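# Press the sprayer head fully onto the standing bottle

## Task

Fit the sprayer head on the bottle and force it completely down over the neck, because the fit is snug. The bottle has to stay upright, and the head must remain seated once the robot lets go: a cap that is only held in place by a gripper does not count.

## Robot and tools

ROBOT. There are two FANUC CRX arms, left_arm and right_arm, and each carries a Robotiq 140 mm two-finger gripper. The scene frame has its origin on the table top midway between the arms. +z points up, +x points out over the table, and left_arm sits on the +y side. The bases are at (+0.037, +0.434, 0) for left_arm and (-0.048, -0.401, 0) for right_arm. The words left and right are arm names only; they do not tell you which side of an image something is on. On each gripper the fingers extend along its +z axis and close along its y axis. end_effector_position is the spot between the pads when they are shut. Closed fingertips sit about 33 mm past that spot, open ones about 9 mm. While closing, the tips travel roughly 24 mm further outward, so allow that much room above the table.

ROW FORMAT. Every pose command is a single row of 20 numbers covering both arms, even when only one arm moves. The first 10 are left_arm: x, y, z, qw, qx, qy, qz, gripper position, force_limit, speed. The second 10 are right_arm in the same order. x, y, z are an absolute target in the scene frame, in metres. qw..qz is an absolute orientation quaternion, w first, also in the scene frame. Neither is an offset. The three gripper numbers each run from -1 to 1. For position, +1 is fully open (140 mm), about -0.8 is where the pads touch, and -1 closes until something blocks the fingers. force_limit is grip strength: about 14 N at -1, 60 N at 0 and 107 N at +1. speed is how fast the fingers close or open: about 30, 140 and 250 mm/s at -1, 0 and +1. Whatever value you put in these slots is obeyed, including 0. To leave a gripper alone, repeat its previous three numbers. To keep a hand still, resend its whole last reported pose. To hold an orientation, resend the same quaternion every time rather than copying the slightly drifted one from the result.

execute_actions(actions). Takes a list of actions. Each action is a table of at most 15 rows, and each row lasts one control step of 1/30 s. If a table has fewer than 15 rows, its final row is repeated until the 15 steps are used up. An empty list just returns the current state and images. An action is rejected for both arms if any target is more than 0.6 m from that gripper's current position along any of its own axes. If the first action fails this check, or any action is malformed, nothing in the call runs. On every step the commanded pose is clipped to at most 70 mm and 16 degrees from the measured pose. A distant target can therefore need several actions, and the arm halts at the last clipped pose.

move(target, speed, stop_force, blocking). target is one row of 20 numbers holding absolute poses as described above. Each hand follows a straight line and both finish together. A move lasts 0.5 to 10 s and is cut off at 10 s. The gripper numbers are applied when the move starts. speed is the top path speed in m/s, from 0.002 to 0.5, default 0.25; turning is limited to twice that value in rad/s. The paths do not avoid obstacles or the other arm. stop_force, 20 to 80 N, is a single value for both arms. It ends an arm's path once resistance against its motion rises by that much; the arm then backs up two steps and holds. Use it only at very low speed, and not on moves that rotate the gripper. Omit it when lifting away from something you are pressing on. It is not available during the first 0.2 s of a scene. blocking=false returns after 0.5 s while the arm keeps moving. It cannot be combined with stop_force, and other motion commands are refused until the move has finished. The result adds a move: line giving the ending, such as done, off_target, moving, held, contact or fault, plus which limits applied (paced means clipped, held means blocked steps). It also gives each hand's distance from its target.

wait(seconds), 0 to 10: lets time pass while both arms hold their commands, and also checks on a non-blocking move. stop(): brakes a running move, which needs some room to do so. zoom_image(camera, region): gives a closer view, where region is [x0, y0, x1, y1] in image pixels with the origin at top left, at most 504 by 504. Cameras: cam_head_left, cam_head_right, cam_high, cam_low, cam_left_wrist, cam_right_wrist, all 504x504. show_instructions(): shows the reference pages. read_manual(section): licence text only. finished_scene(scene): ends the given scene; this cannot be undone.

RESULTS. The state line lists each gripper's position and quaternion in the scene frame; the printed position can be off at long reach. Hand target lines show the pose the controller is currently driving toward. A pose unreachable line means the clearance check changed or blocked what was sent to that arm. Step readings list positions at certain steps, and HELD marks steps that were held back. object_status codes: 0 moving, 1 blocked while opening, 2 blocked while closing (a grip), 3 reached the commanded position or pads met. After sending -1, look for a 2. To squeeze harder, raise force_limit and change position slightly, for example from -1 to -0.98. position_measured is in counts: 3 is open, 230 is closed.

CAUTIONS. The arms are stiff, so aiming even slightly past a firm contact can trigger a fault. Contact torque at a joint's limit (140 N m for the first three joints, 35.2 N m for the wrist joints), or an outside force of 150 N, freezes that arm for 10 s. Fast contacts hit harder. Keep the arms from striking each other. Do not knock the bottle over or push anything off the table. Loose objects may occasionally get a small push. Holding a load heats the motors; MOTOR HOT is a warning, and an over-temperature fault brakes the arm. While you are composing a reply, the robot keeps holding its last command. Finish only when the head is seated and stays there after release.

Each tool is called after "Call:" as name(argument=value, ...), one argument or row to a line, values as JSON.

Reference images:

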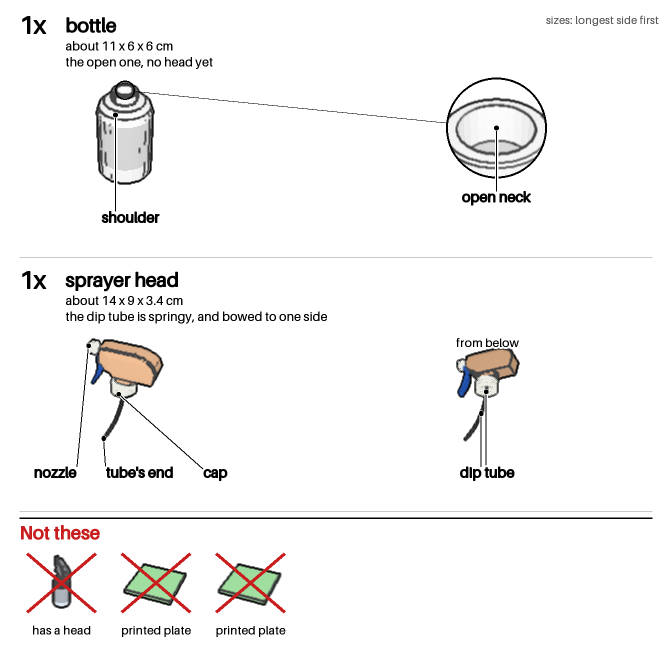

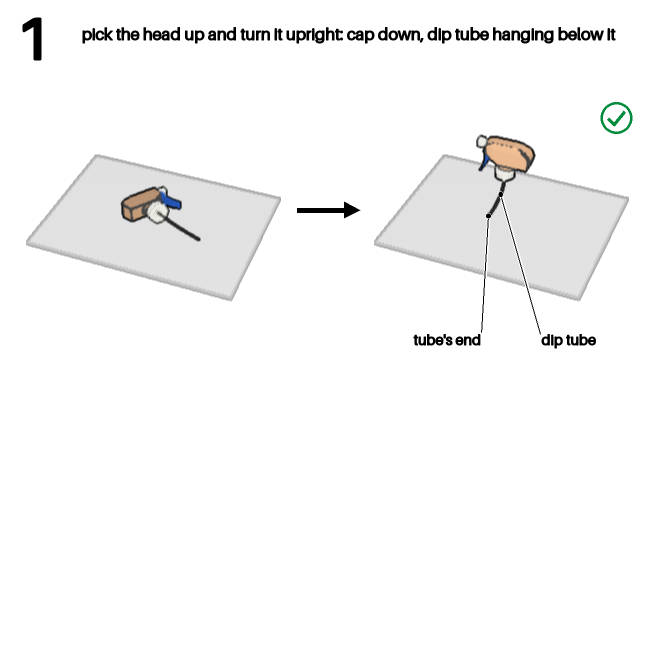

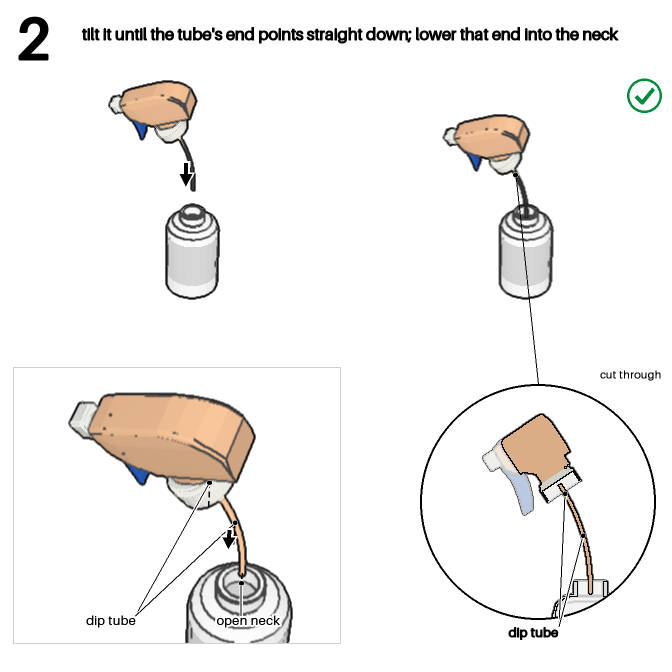

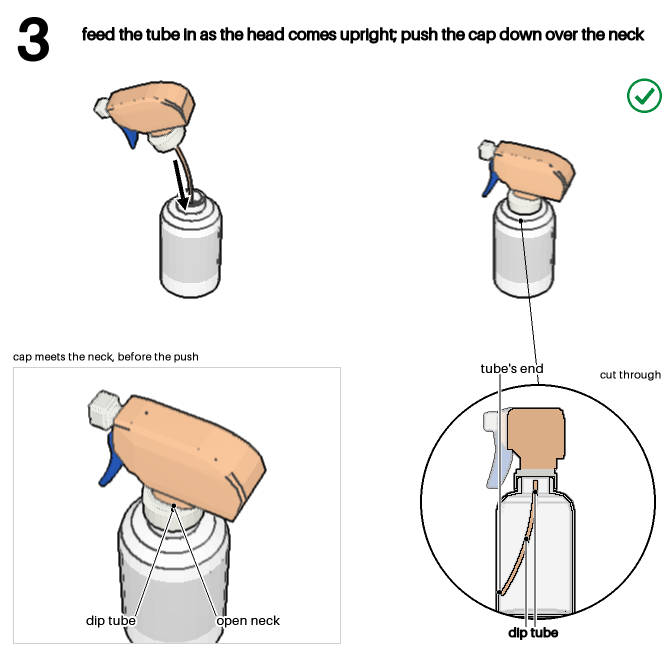

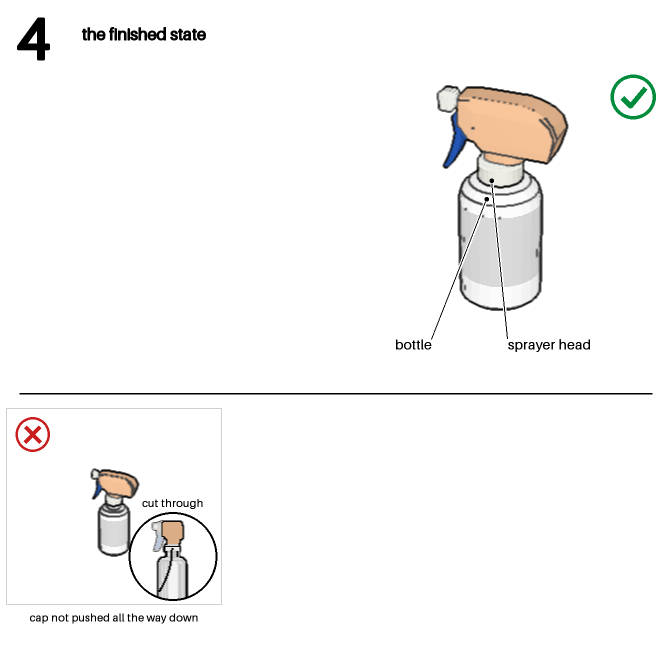

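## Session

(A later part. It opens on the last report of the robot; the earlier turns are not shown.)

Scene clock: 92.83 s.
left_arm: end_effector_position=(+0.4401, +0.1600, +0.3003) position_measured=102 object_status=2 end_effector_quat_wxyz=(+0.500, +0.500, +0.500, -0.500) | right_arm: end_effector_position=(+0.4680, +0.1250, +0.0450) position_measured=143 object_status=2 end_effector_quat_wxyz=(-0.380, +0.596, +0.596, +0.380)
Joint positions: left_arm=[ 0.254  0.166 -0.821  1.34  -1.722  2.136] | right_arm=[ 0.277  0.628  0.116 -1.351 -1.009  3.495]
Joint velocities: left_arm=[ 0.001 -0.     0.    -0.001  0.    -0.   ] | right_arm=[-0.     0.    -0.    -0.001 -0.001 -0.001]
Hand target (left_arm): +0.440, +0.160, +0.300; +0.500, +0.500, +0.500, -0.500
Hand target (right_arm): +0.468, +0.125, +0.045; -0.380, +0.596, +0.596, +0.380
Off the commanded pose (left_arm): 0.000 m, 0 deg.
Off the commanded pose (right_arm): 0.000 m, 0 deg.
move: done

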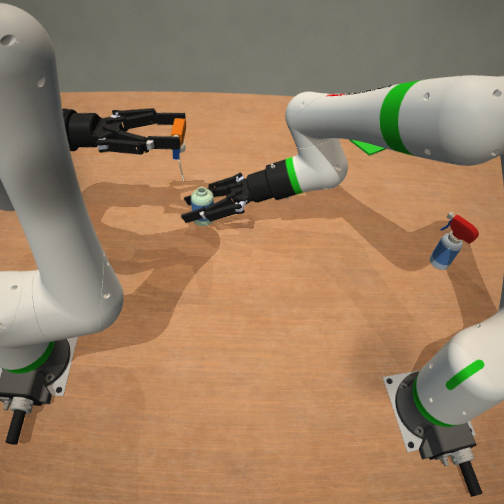

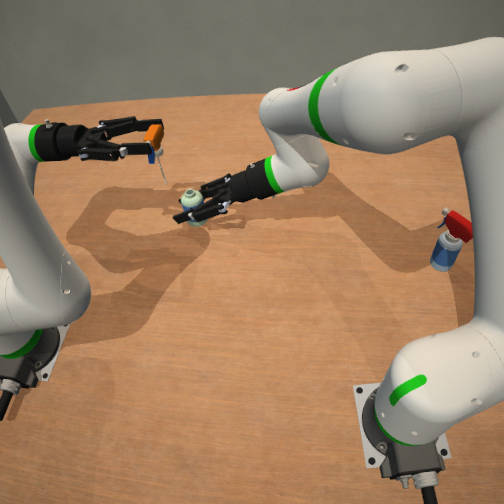

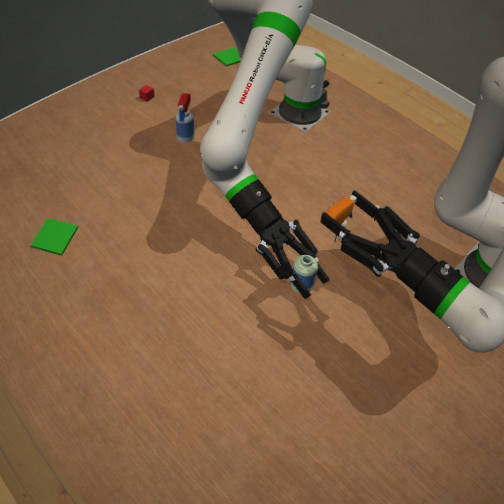

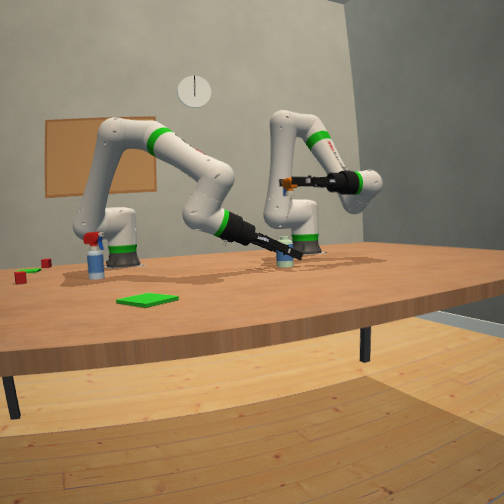

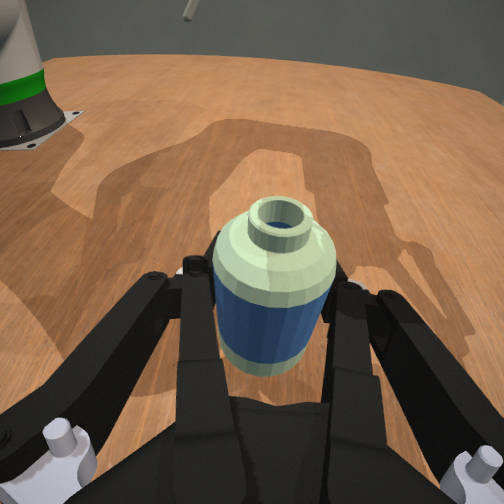

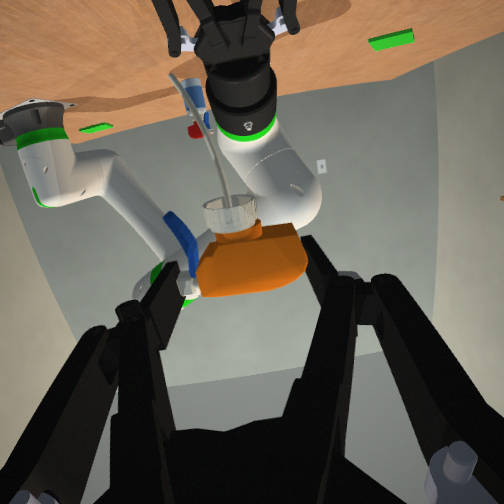

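Call:
move(
  target=[0.485,0.13,0.265,0.5,0.5,0.5,-0.5,-1,1,0, 0.468,0.125,0.045,0.380,-0.596,-0.596,-0.380,-1,0,0],
  speed=0.15,
)

Call:
zoom_image(
  camera="cam_low",
  region=[220, 150, 360, 290],
)

Call:
zoom_image(
  camera="cam_head_left",
  region=[120, 100, 260, 240],
)

Scene clock: 101.97 s.
left_arm: end_effector_position=(+0.4851, +0.1300, +0.2653) position_measured=102 object_status=2 end_effector_quat_wxyz=(+0.500, +0.500, +0.500, -0.500) | right_arm: end_effector_position=(+0.4680, +0.1250, +0.0450) position_measured=143 object_status=2 end_effector_quat_wxyz=(-0.380, +0.596, +0.596, +0.380)
Joint positions: left_arm=[ 0.135  0.313 -0.741  1.434 -1.649  2.083] | right_arm=[ 0.277  0.628  0.116 -1.351 -1.009  3.495]
Joint velocities: left_arm=[0.002 0.001 0.    0.    0.    0.   ] | right_arm=[-0.    -0.    -0.     0.001 -0.001  0.   ]
Hand target (left_arm): +0.485, +0.130, +0.265; +0.500, +0.500, +0.500, -0.500
Hand target (right_arm): +0.468, +0.125, +0.045; -0.380, +0.596, +0.596, +0.380
Off the commanded pose (left_arm): 0.000 m, 0 deg.
Off the commanded pose (right_arm): 0.000 m, 0 deg.
move: done

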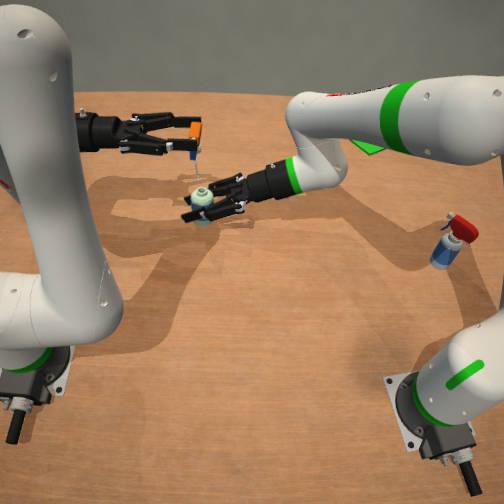

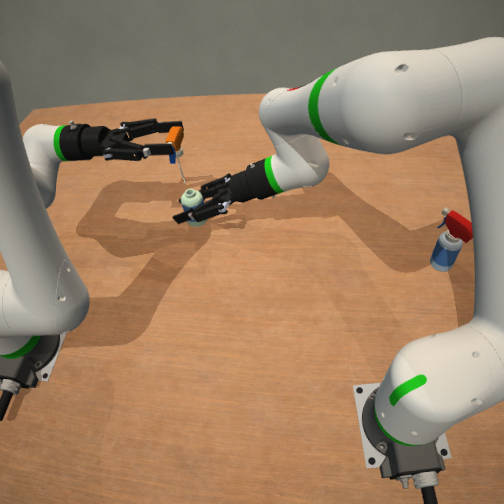

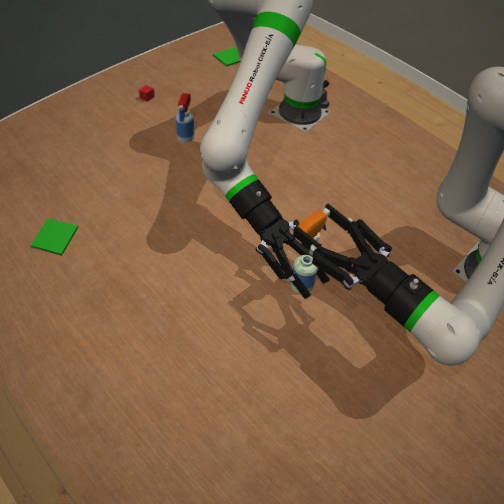

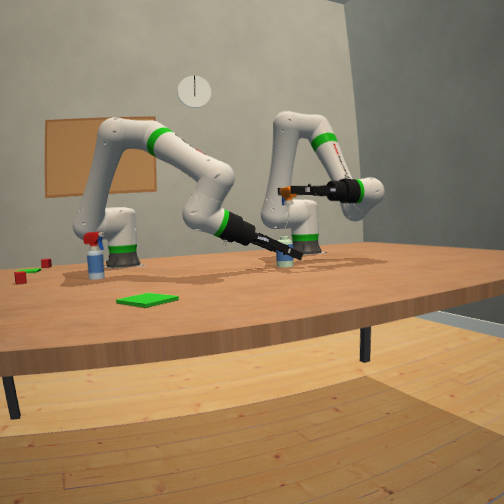

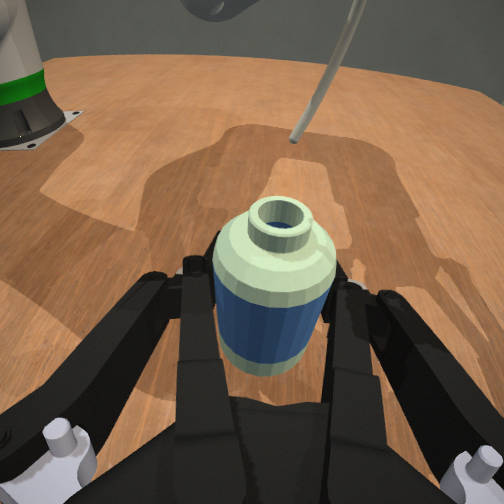

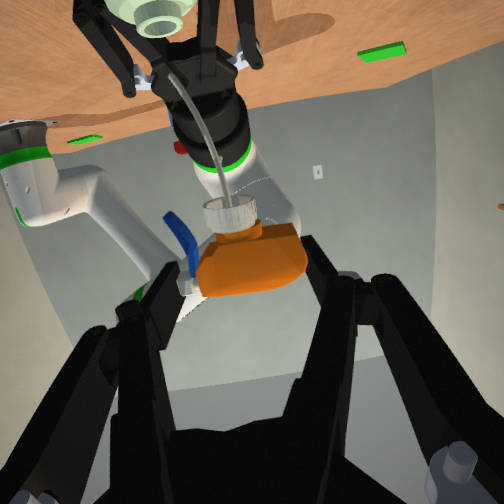

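Region (220, 150, 360, 290) of cam_low's 504x504 image, scaled by 3.600, with more detail than that image has.

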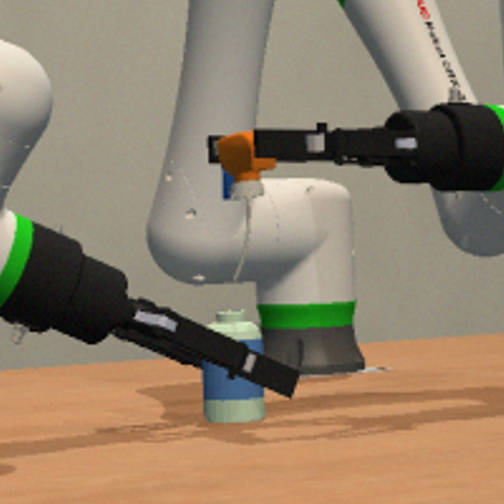

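Region (120, 100, 260, 240) of cam_head_left's 504x504 image, scaled by 3.600, with more detail than that image has.

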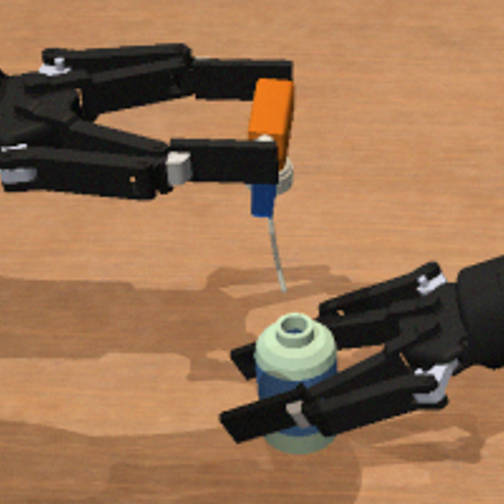

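Call:
move(
  target=[0.482,0.127,0.24,0.5,0.5,0.5,-0.5,-1,1,0, 0.468,0.125,0.045,0.380,-0.596,-0.596,-0.380,-1,0,0],
  speed=0.1,
)

Call:
zoom_image(
  camera="cam_low",
  region=[220, 150, 360, 290],
)

Call:
zoom_image(
  camera="cam_head_left",
  region=[120, 100, 260, 240],
)

Scene clock: 107.27 s.
left_arm: end_effector_position=(+0.4820, +0.1270, +0.2400) position_measured=102 object_status=2 end_effector_quat_wxyz=(+0.500, +0.500, +0.500, -0.500) | right_arm: end_effector_position=(+0.4680, +0.1250, +0.0450) position_measured=143 object_status=2 end_effector_quat_wxyz=(-0.380, +0.596, +0.596, +0.380)
Joint positions: left_arm=[ 0.13   0.355 -0.76   1.435 -1.637  2.022] | right_arm=[ 0.277  0.628  0.116 -1.351 -1.009  3.495]
Joint velocities: left_arm=[ 0.002 -0.    -0.    -0.001  0.    -0.002] | right_arm=[-0.    -0.     0.     0.    -0.     0.001]
Hand target (left_arm): +0.482, +0.127, +0.240; +0.500, +0.500, +0.500, -0.500
Hand target (right_arm): +0.468, +0.125, +0.045; -0.380, +0.596, +0.596, +0.380
Off the commanded pose (left_arm): 0.000 m, 0 deg.
Off the commanded pose (right_arm): 0.000 m, 0 deg.
move: done

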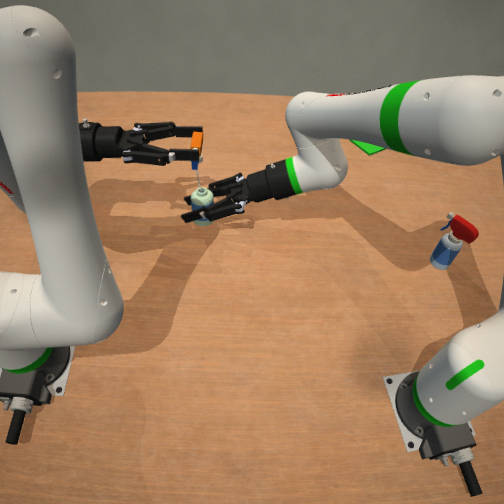

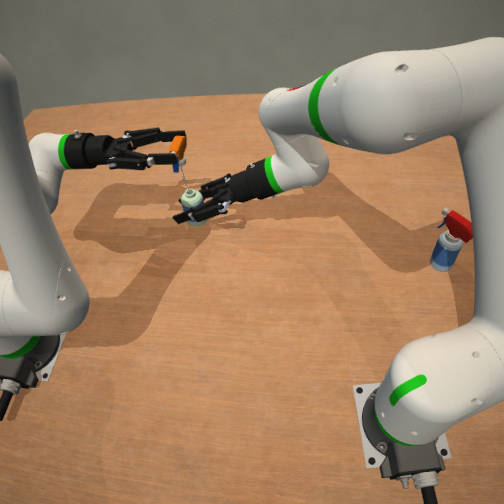

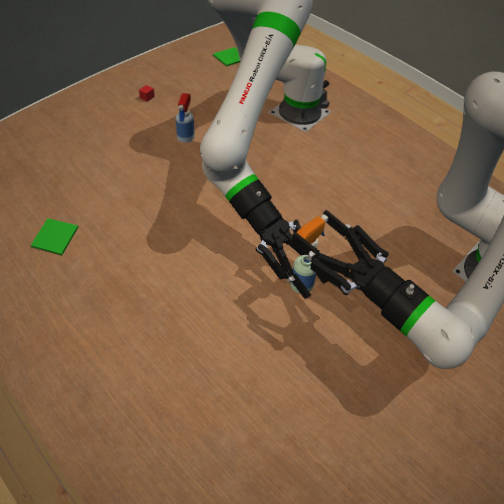

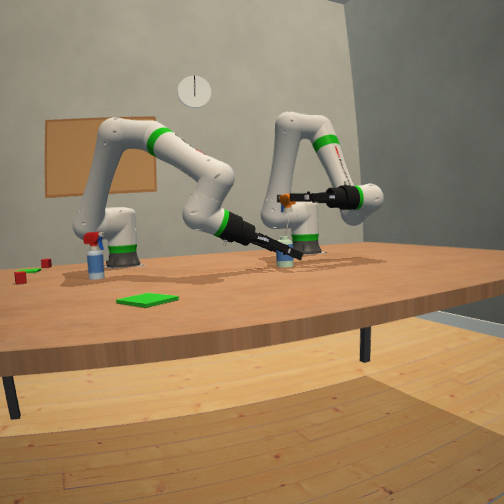

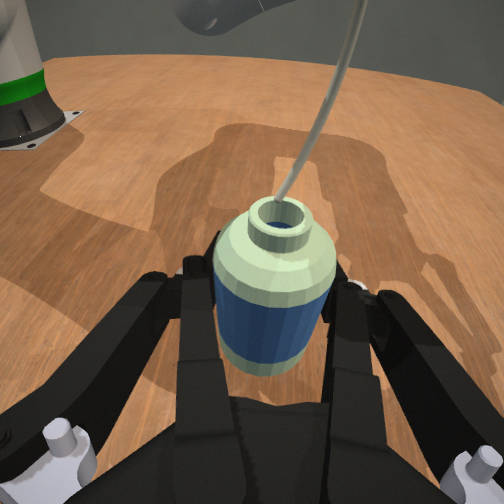

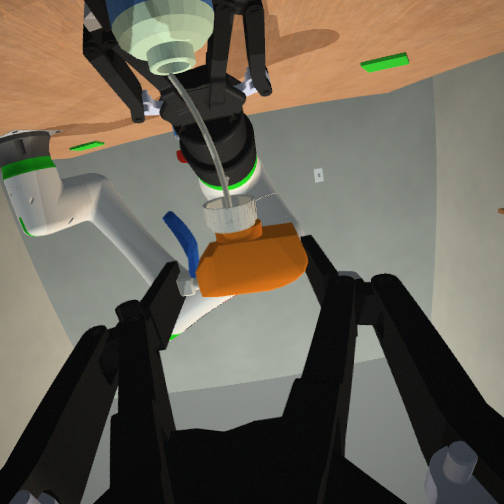

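Region (220, 150, 360, 290) of cam_low's 504x504 image, scaled by 3.600, with more detail than that image has.

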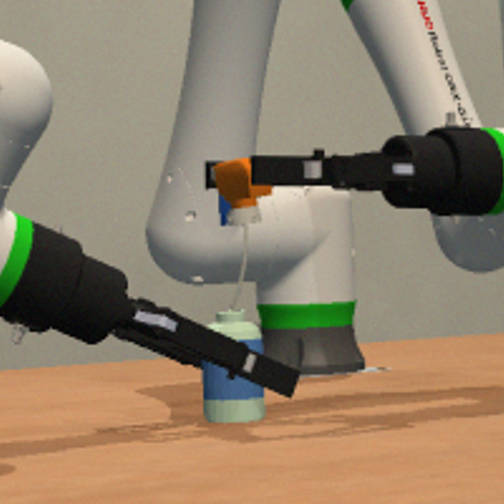

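Region (120, 100, 260, 240) of cam_head_left's 504x504 image, scaled by 3.600, with more detail than that image has.

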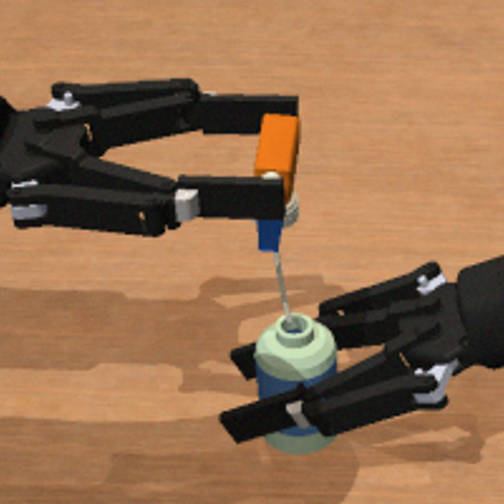

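Call:
move(
  target=[0.478,0.125,0.22,0.5,0.5,0.5,-0.5,-1,1,0, 0.468,0.125,0.045,0.380,-0.596,-0.596,-0.380,-1,0,0],
  speed=0.05,
)

Call:
zoom_image(
  camera="cam_low",
  region=[220, 150, 360, 290],
)

Call:
zoom_image(
  camera="cam_head_left",
  region=[120, 100, 260, 240],
)

Scene clock: 112.67 s.
left_arm: end_effector_position=(+0.4780, +0.1250, +0.2200) position_measured=102 object_status=2 end_effector_quat_wxyz=(+0.500, +0.500, +0.500, -0.500) | right_arm: end_effector_position=(+0.4680, +0.1250, +0.0450) position_measured=143 object_status=2 end_effector_quat_wxyz=(-0.380, +0.596, +0.596, +0.380)
Joint positions: left_arm=[ 0.127  0.389 -0.777  1.434 -1.629  1.972] | right_arm=[ 0.277  0.628  0.116 -1.351 -1.009  3.495]
Joint velocities: left_arm=[-0.    -0.     0.     0.001 -0.    -0.   ] | right_arm=[ 0.002  0.    -0.     0.001  0.001 -0.   ]
Hand target (left_arm): +0.478, +0.125, +0.220; +0.500, +0.500, +0.500, -0.500
Hand target (right_arm): +0.468, +0.125, +0.045; -0.380, +0.596, +0.596, +0.380
Off the commanded pose (left_arm): 0.000 m, 0 deg.
Off the commanded pose (right_arm): 0.000 m, 0 deg.
move: done

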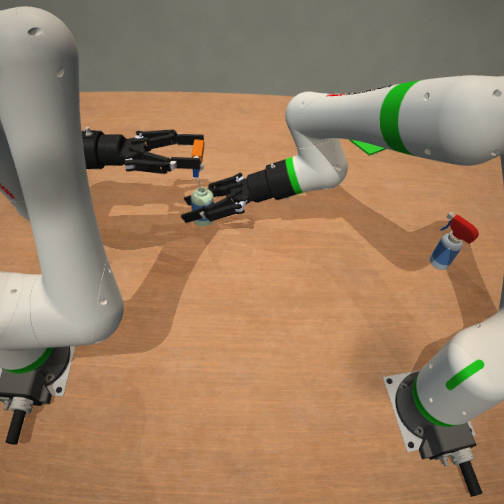

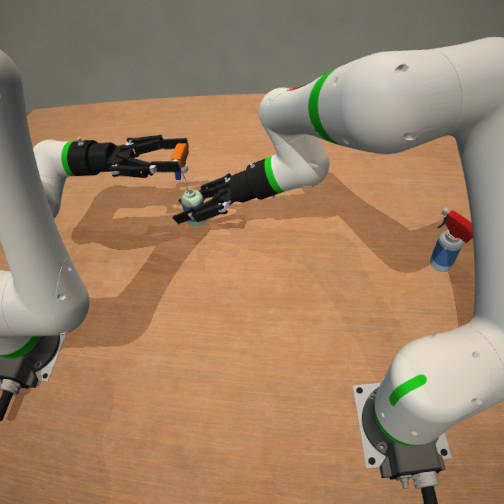

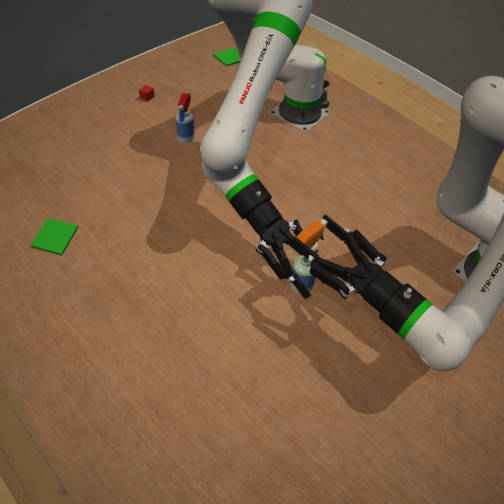

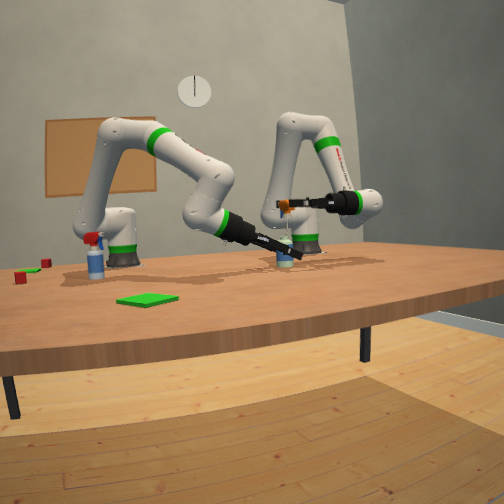

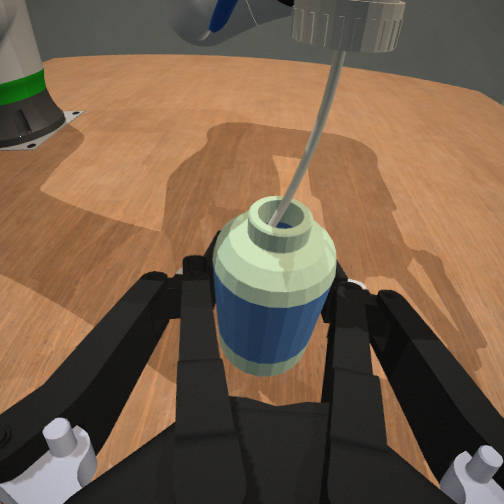

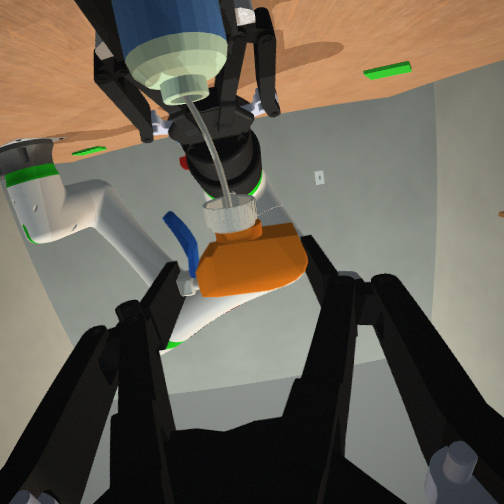

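Region (220, 150, 360, 290) of cam_low's 504x504 image, scaled by 3.600, with more detail than that image has.

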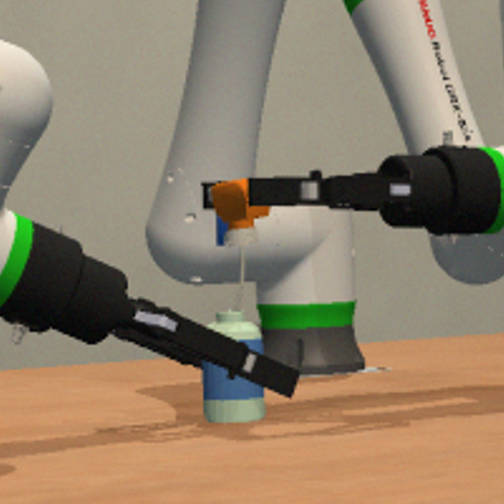

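Region (120, 100, 260, 240) of cam_head_left's 504x504 image, scaled by 3.600, with more detail than that image has.

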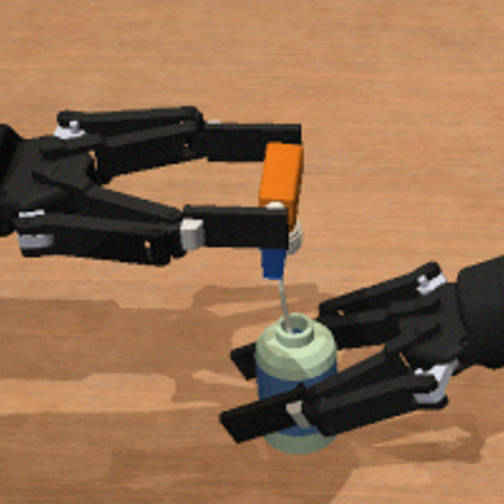

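Call:
move(
  target=[0.464,0.125,0.18,0.5337,0.4639,0.4639,-0.5337,-1,1,0, 0.468,0.125,0.045,0.380,-0.596,-0.596,-0.380,-1,0,0],
  speed=0.05,
)

Call:
zoom_image(
  camera="cam_low",
  region=[240, 180, 340, 280],
)

Call:
zoom_image(
  camera="cam_head_left",
  region=[150, 130, 250, 230],
)

Scene clock: 120.53 s.
left_arm: end_effector_position=(+0.4639, +0.1249, +0.1799) position_measured=102 object_status=2 end_effector_quat_wxyz=(+0.534, +0.464, +0.464, -0.534) | right_arm: end_effector_position=(+0.4680, +0.1250, +0.0450) position_measured=143 object_status=2 end_effector_quat_wxyz=(-0.380, +0.596, +0.596, +0.380)
Joint positions: left_arm=[ 0.115  0.575 -0.811  1.462 -1.733  1.757] | right_arm=[ 0.277  0.628  0.116 -1.351 -1.009  3.495]
Joint velocities: left_arm=[-0.001  0.002 -0.    -0.    -0.    -0.001] | right_arm=[-0.001 -0.    -0.    -0.     0.     0.   ]
Hand target (left_arm): +0.464, +0.125, +0.180; +0.534, +0.464, +0.464, -0.534
Hand target (right_arm): +0.468, +0.125, +0.045; -0.380, +0.596, +0.596, +0.380
Off the commanded pose (left_arm): 0.000 m, 0 deg.
Off the commanded pose (right_arm): 0.000 m, 0 deg.
move: done

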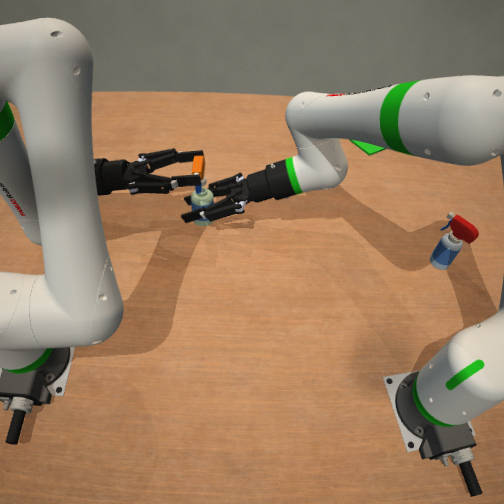

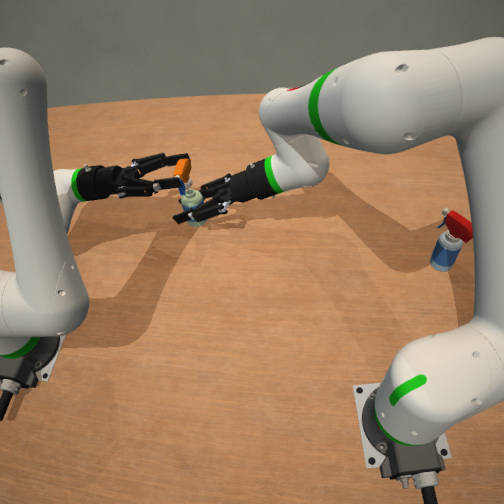

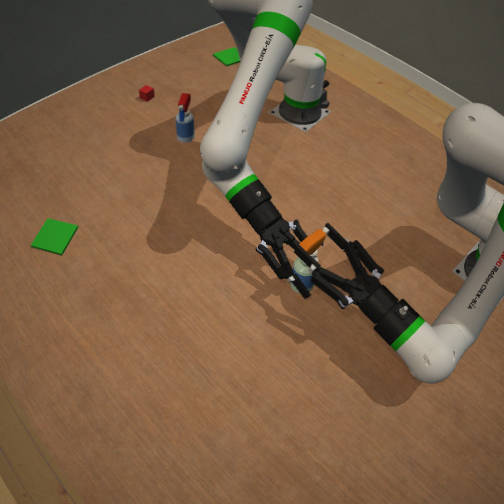

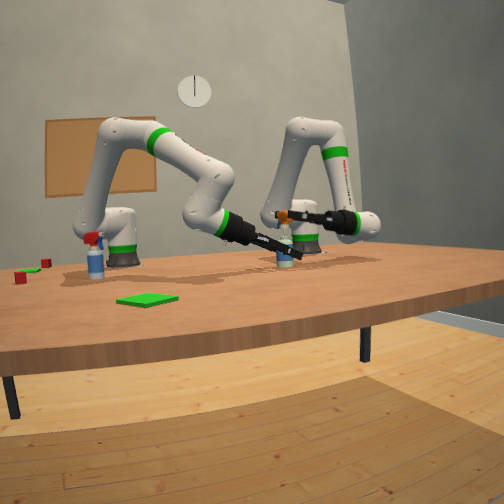

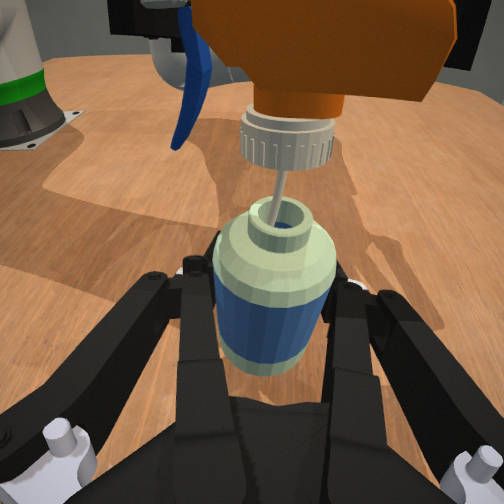

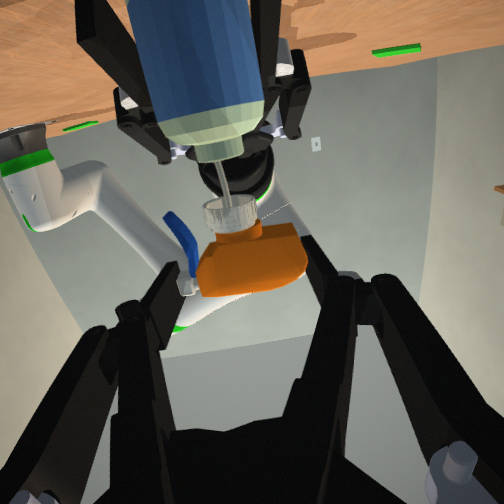

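Region (240, 180, 340, 280) of cam_low's 504x504 image, scaled by 5.040, with more detail than that image has.

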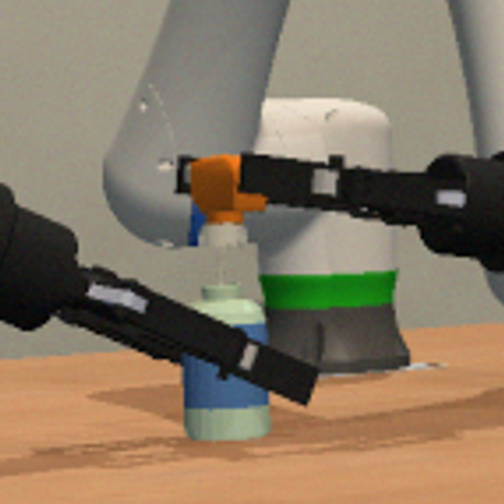

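Region (150, 130, 250, 230) of cam_head_left's 504x504 image, scaled by 5.040, with more detail than that image has.

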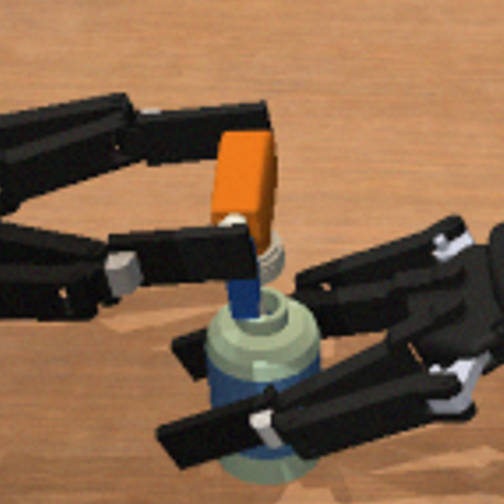

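Call:
move(
  target=[0.463,0.123,0.155,0.5337,0.4639,0.4639,-0.5337,-1,1,0, 0.468,0.125,0.045,0.380,-0.596,-0.596,-0.380,-1,0,0],
  speed=0.04,
)

Call:
zoom_image(
  camera="cam_low",
  region=[240, 180, 340, 280],
)

Scene clock: 123.83 s.
left_arm: end_effector_position=(+0.4630, +0.1230, +0.1550) position_measured=102 object_status=2 end_effector_quat_wxyz=(+0.534, +0.464, +0.464, -0.534) | right_arm: end_effector_position=(+0.4680, +0.1250, +0.0450) position_measured=143 object_status=2 end_effector_quat_wxyz=(-0.380, +0.596, +0.596, +0.380)
Joint positions: left_arm=[ 0.113  0.636 -0.804  1.456 -1.727  1.702] | right_arm=[ 0.277  0.628  0.116 -1.351 -1.009  3.495]
Joint velocities: left_arm=[ 0.001  0.001  0.     0.     0.    -0.001] | right_arm=[-0.001  0.     0.     0.     0.    -0.001]
Hand target (left_arm): +0.463, +0.123, +0.155; +0.534, +0.464, +0.464, -0.534
Hand target (right_arm): +0.468, +0.125, +0.045; -0.380, +0.596, +0.596, +0.380
Off the commanded pose (left_arm): 0.000 m, 0 deg.
Off the commanded pose (right_arm): 0.000 m, 0 deg.
move: done

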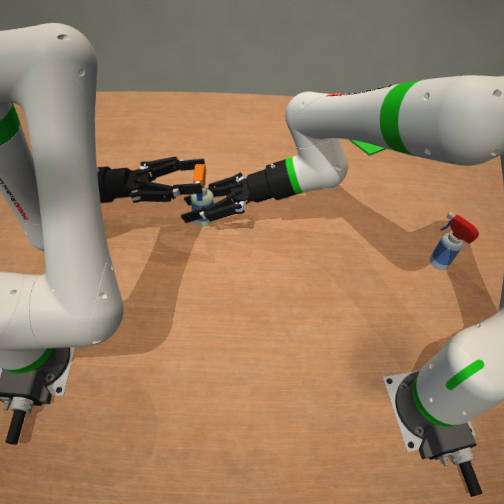

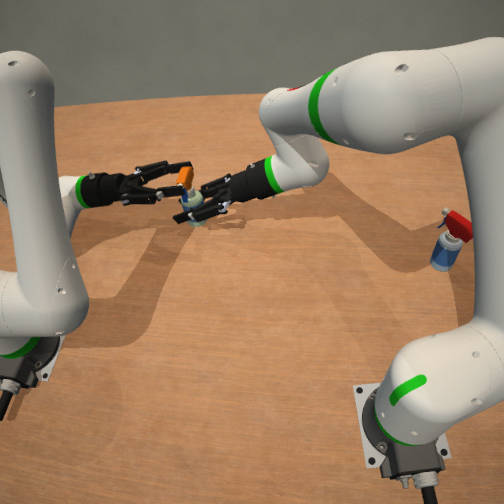

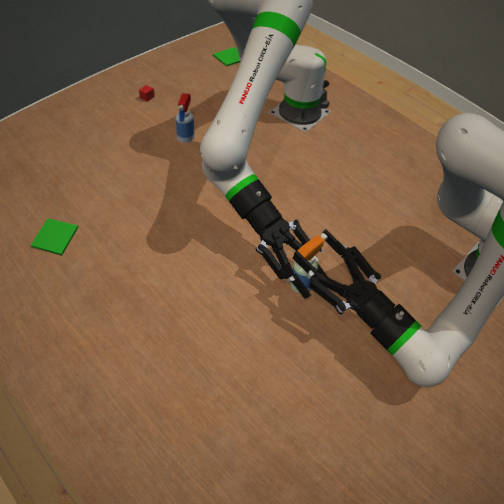

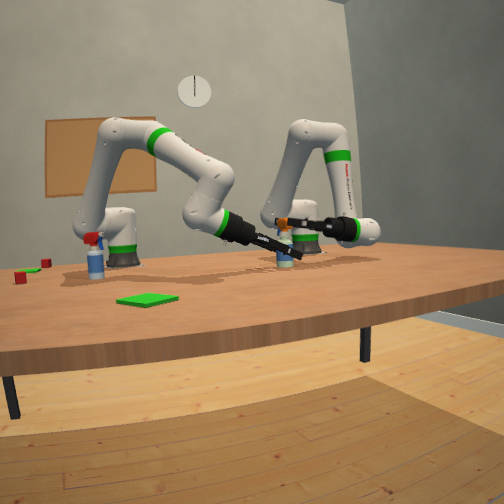

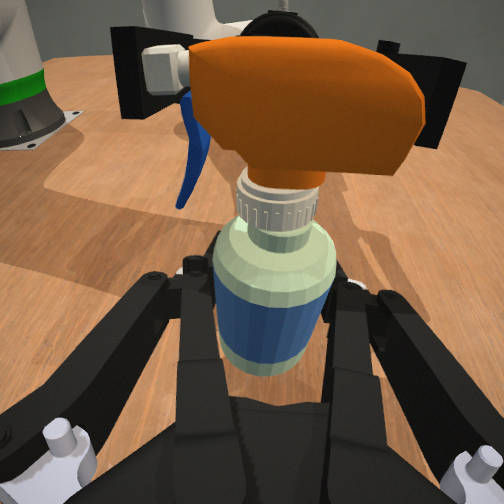

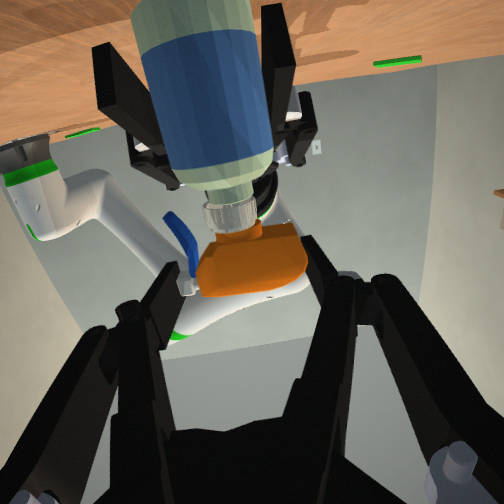

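Region (240, 180, 340, 280) of cam_low's 504x504 image, scaled by 5.040, with more detail than that image has.

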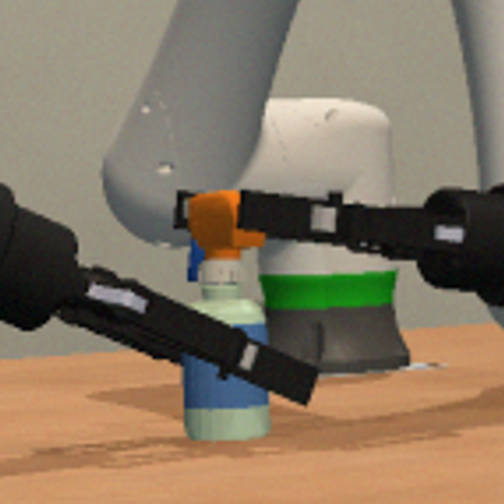

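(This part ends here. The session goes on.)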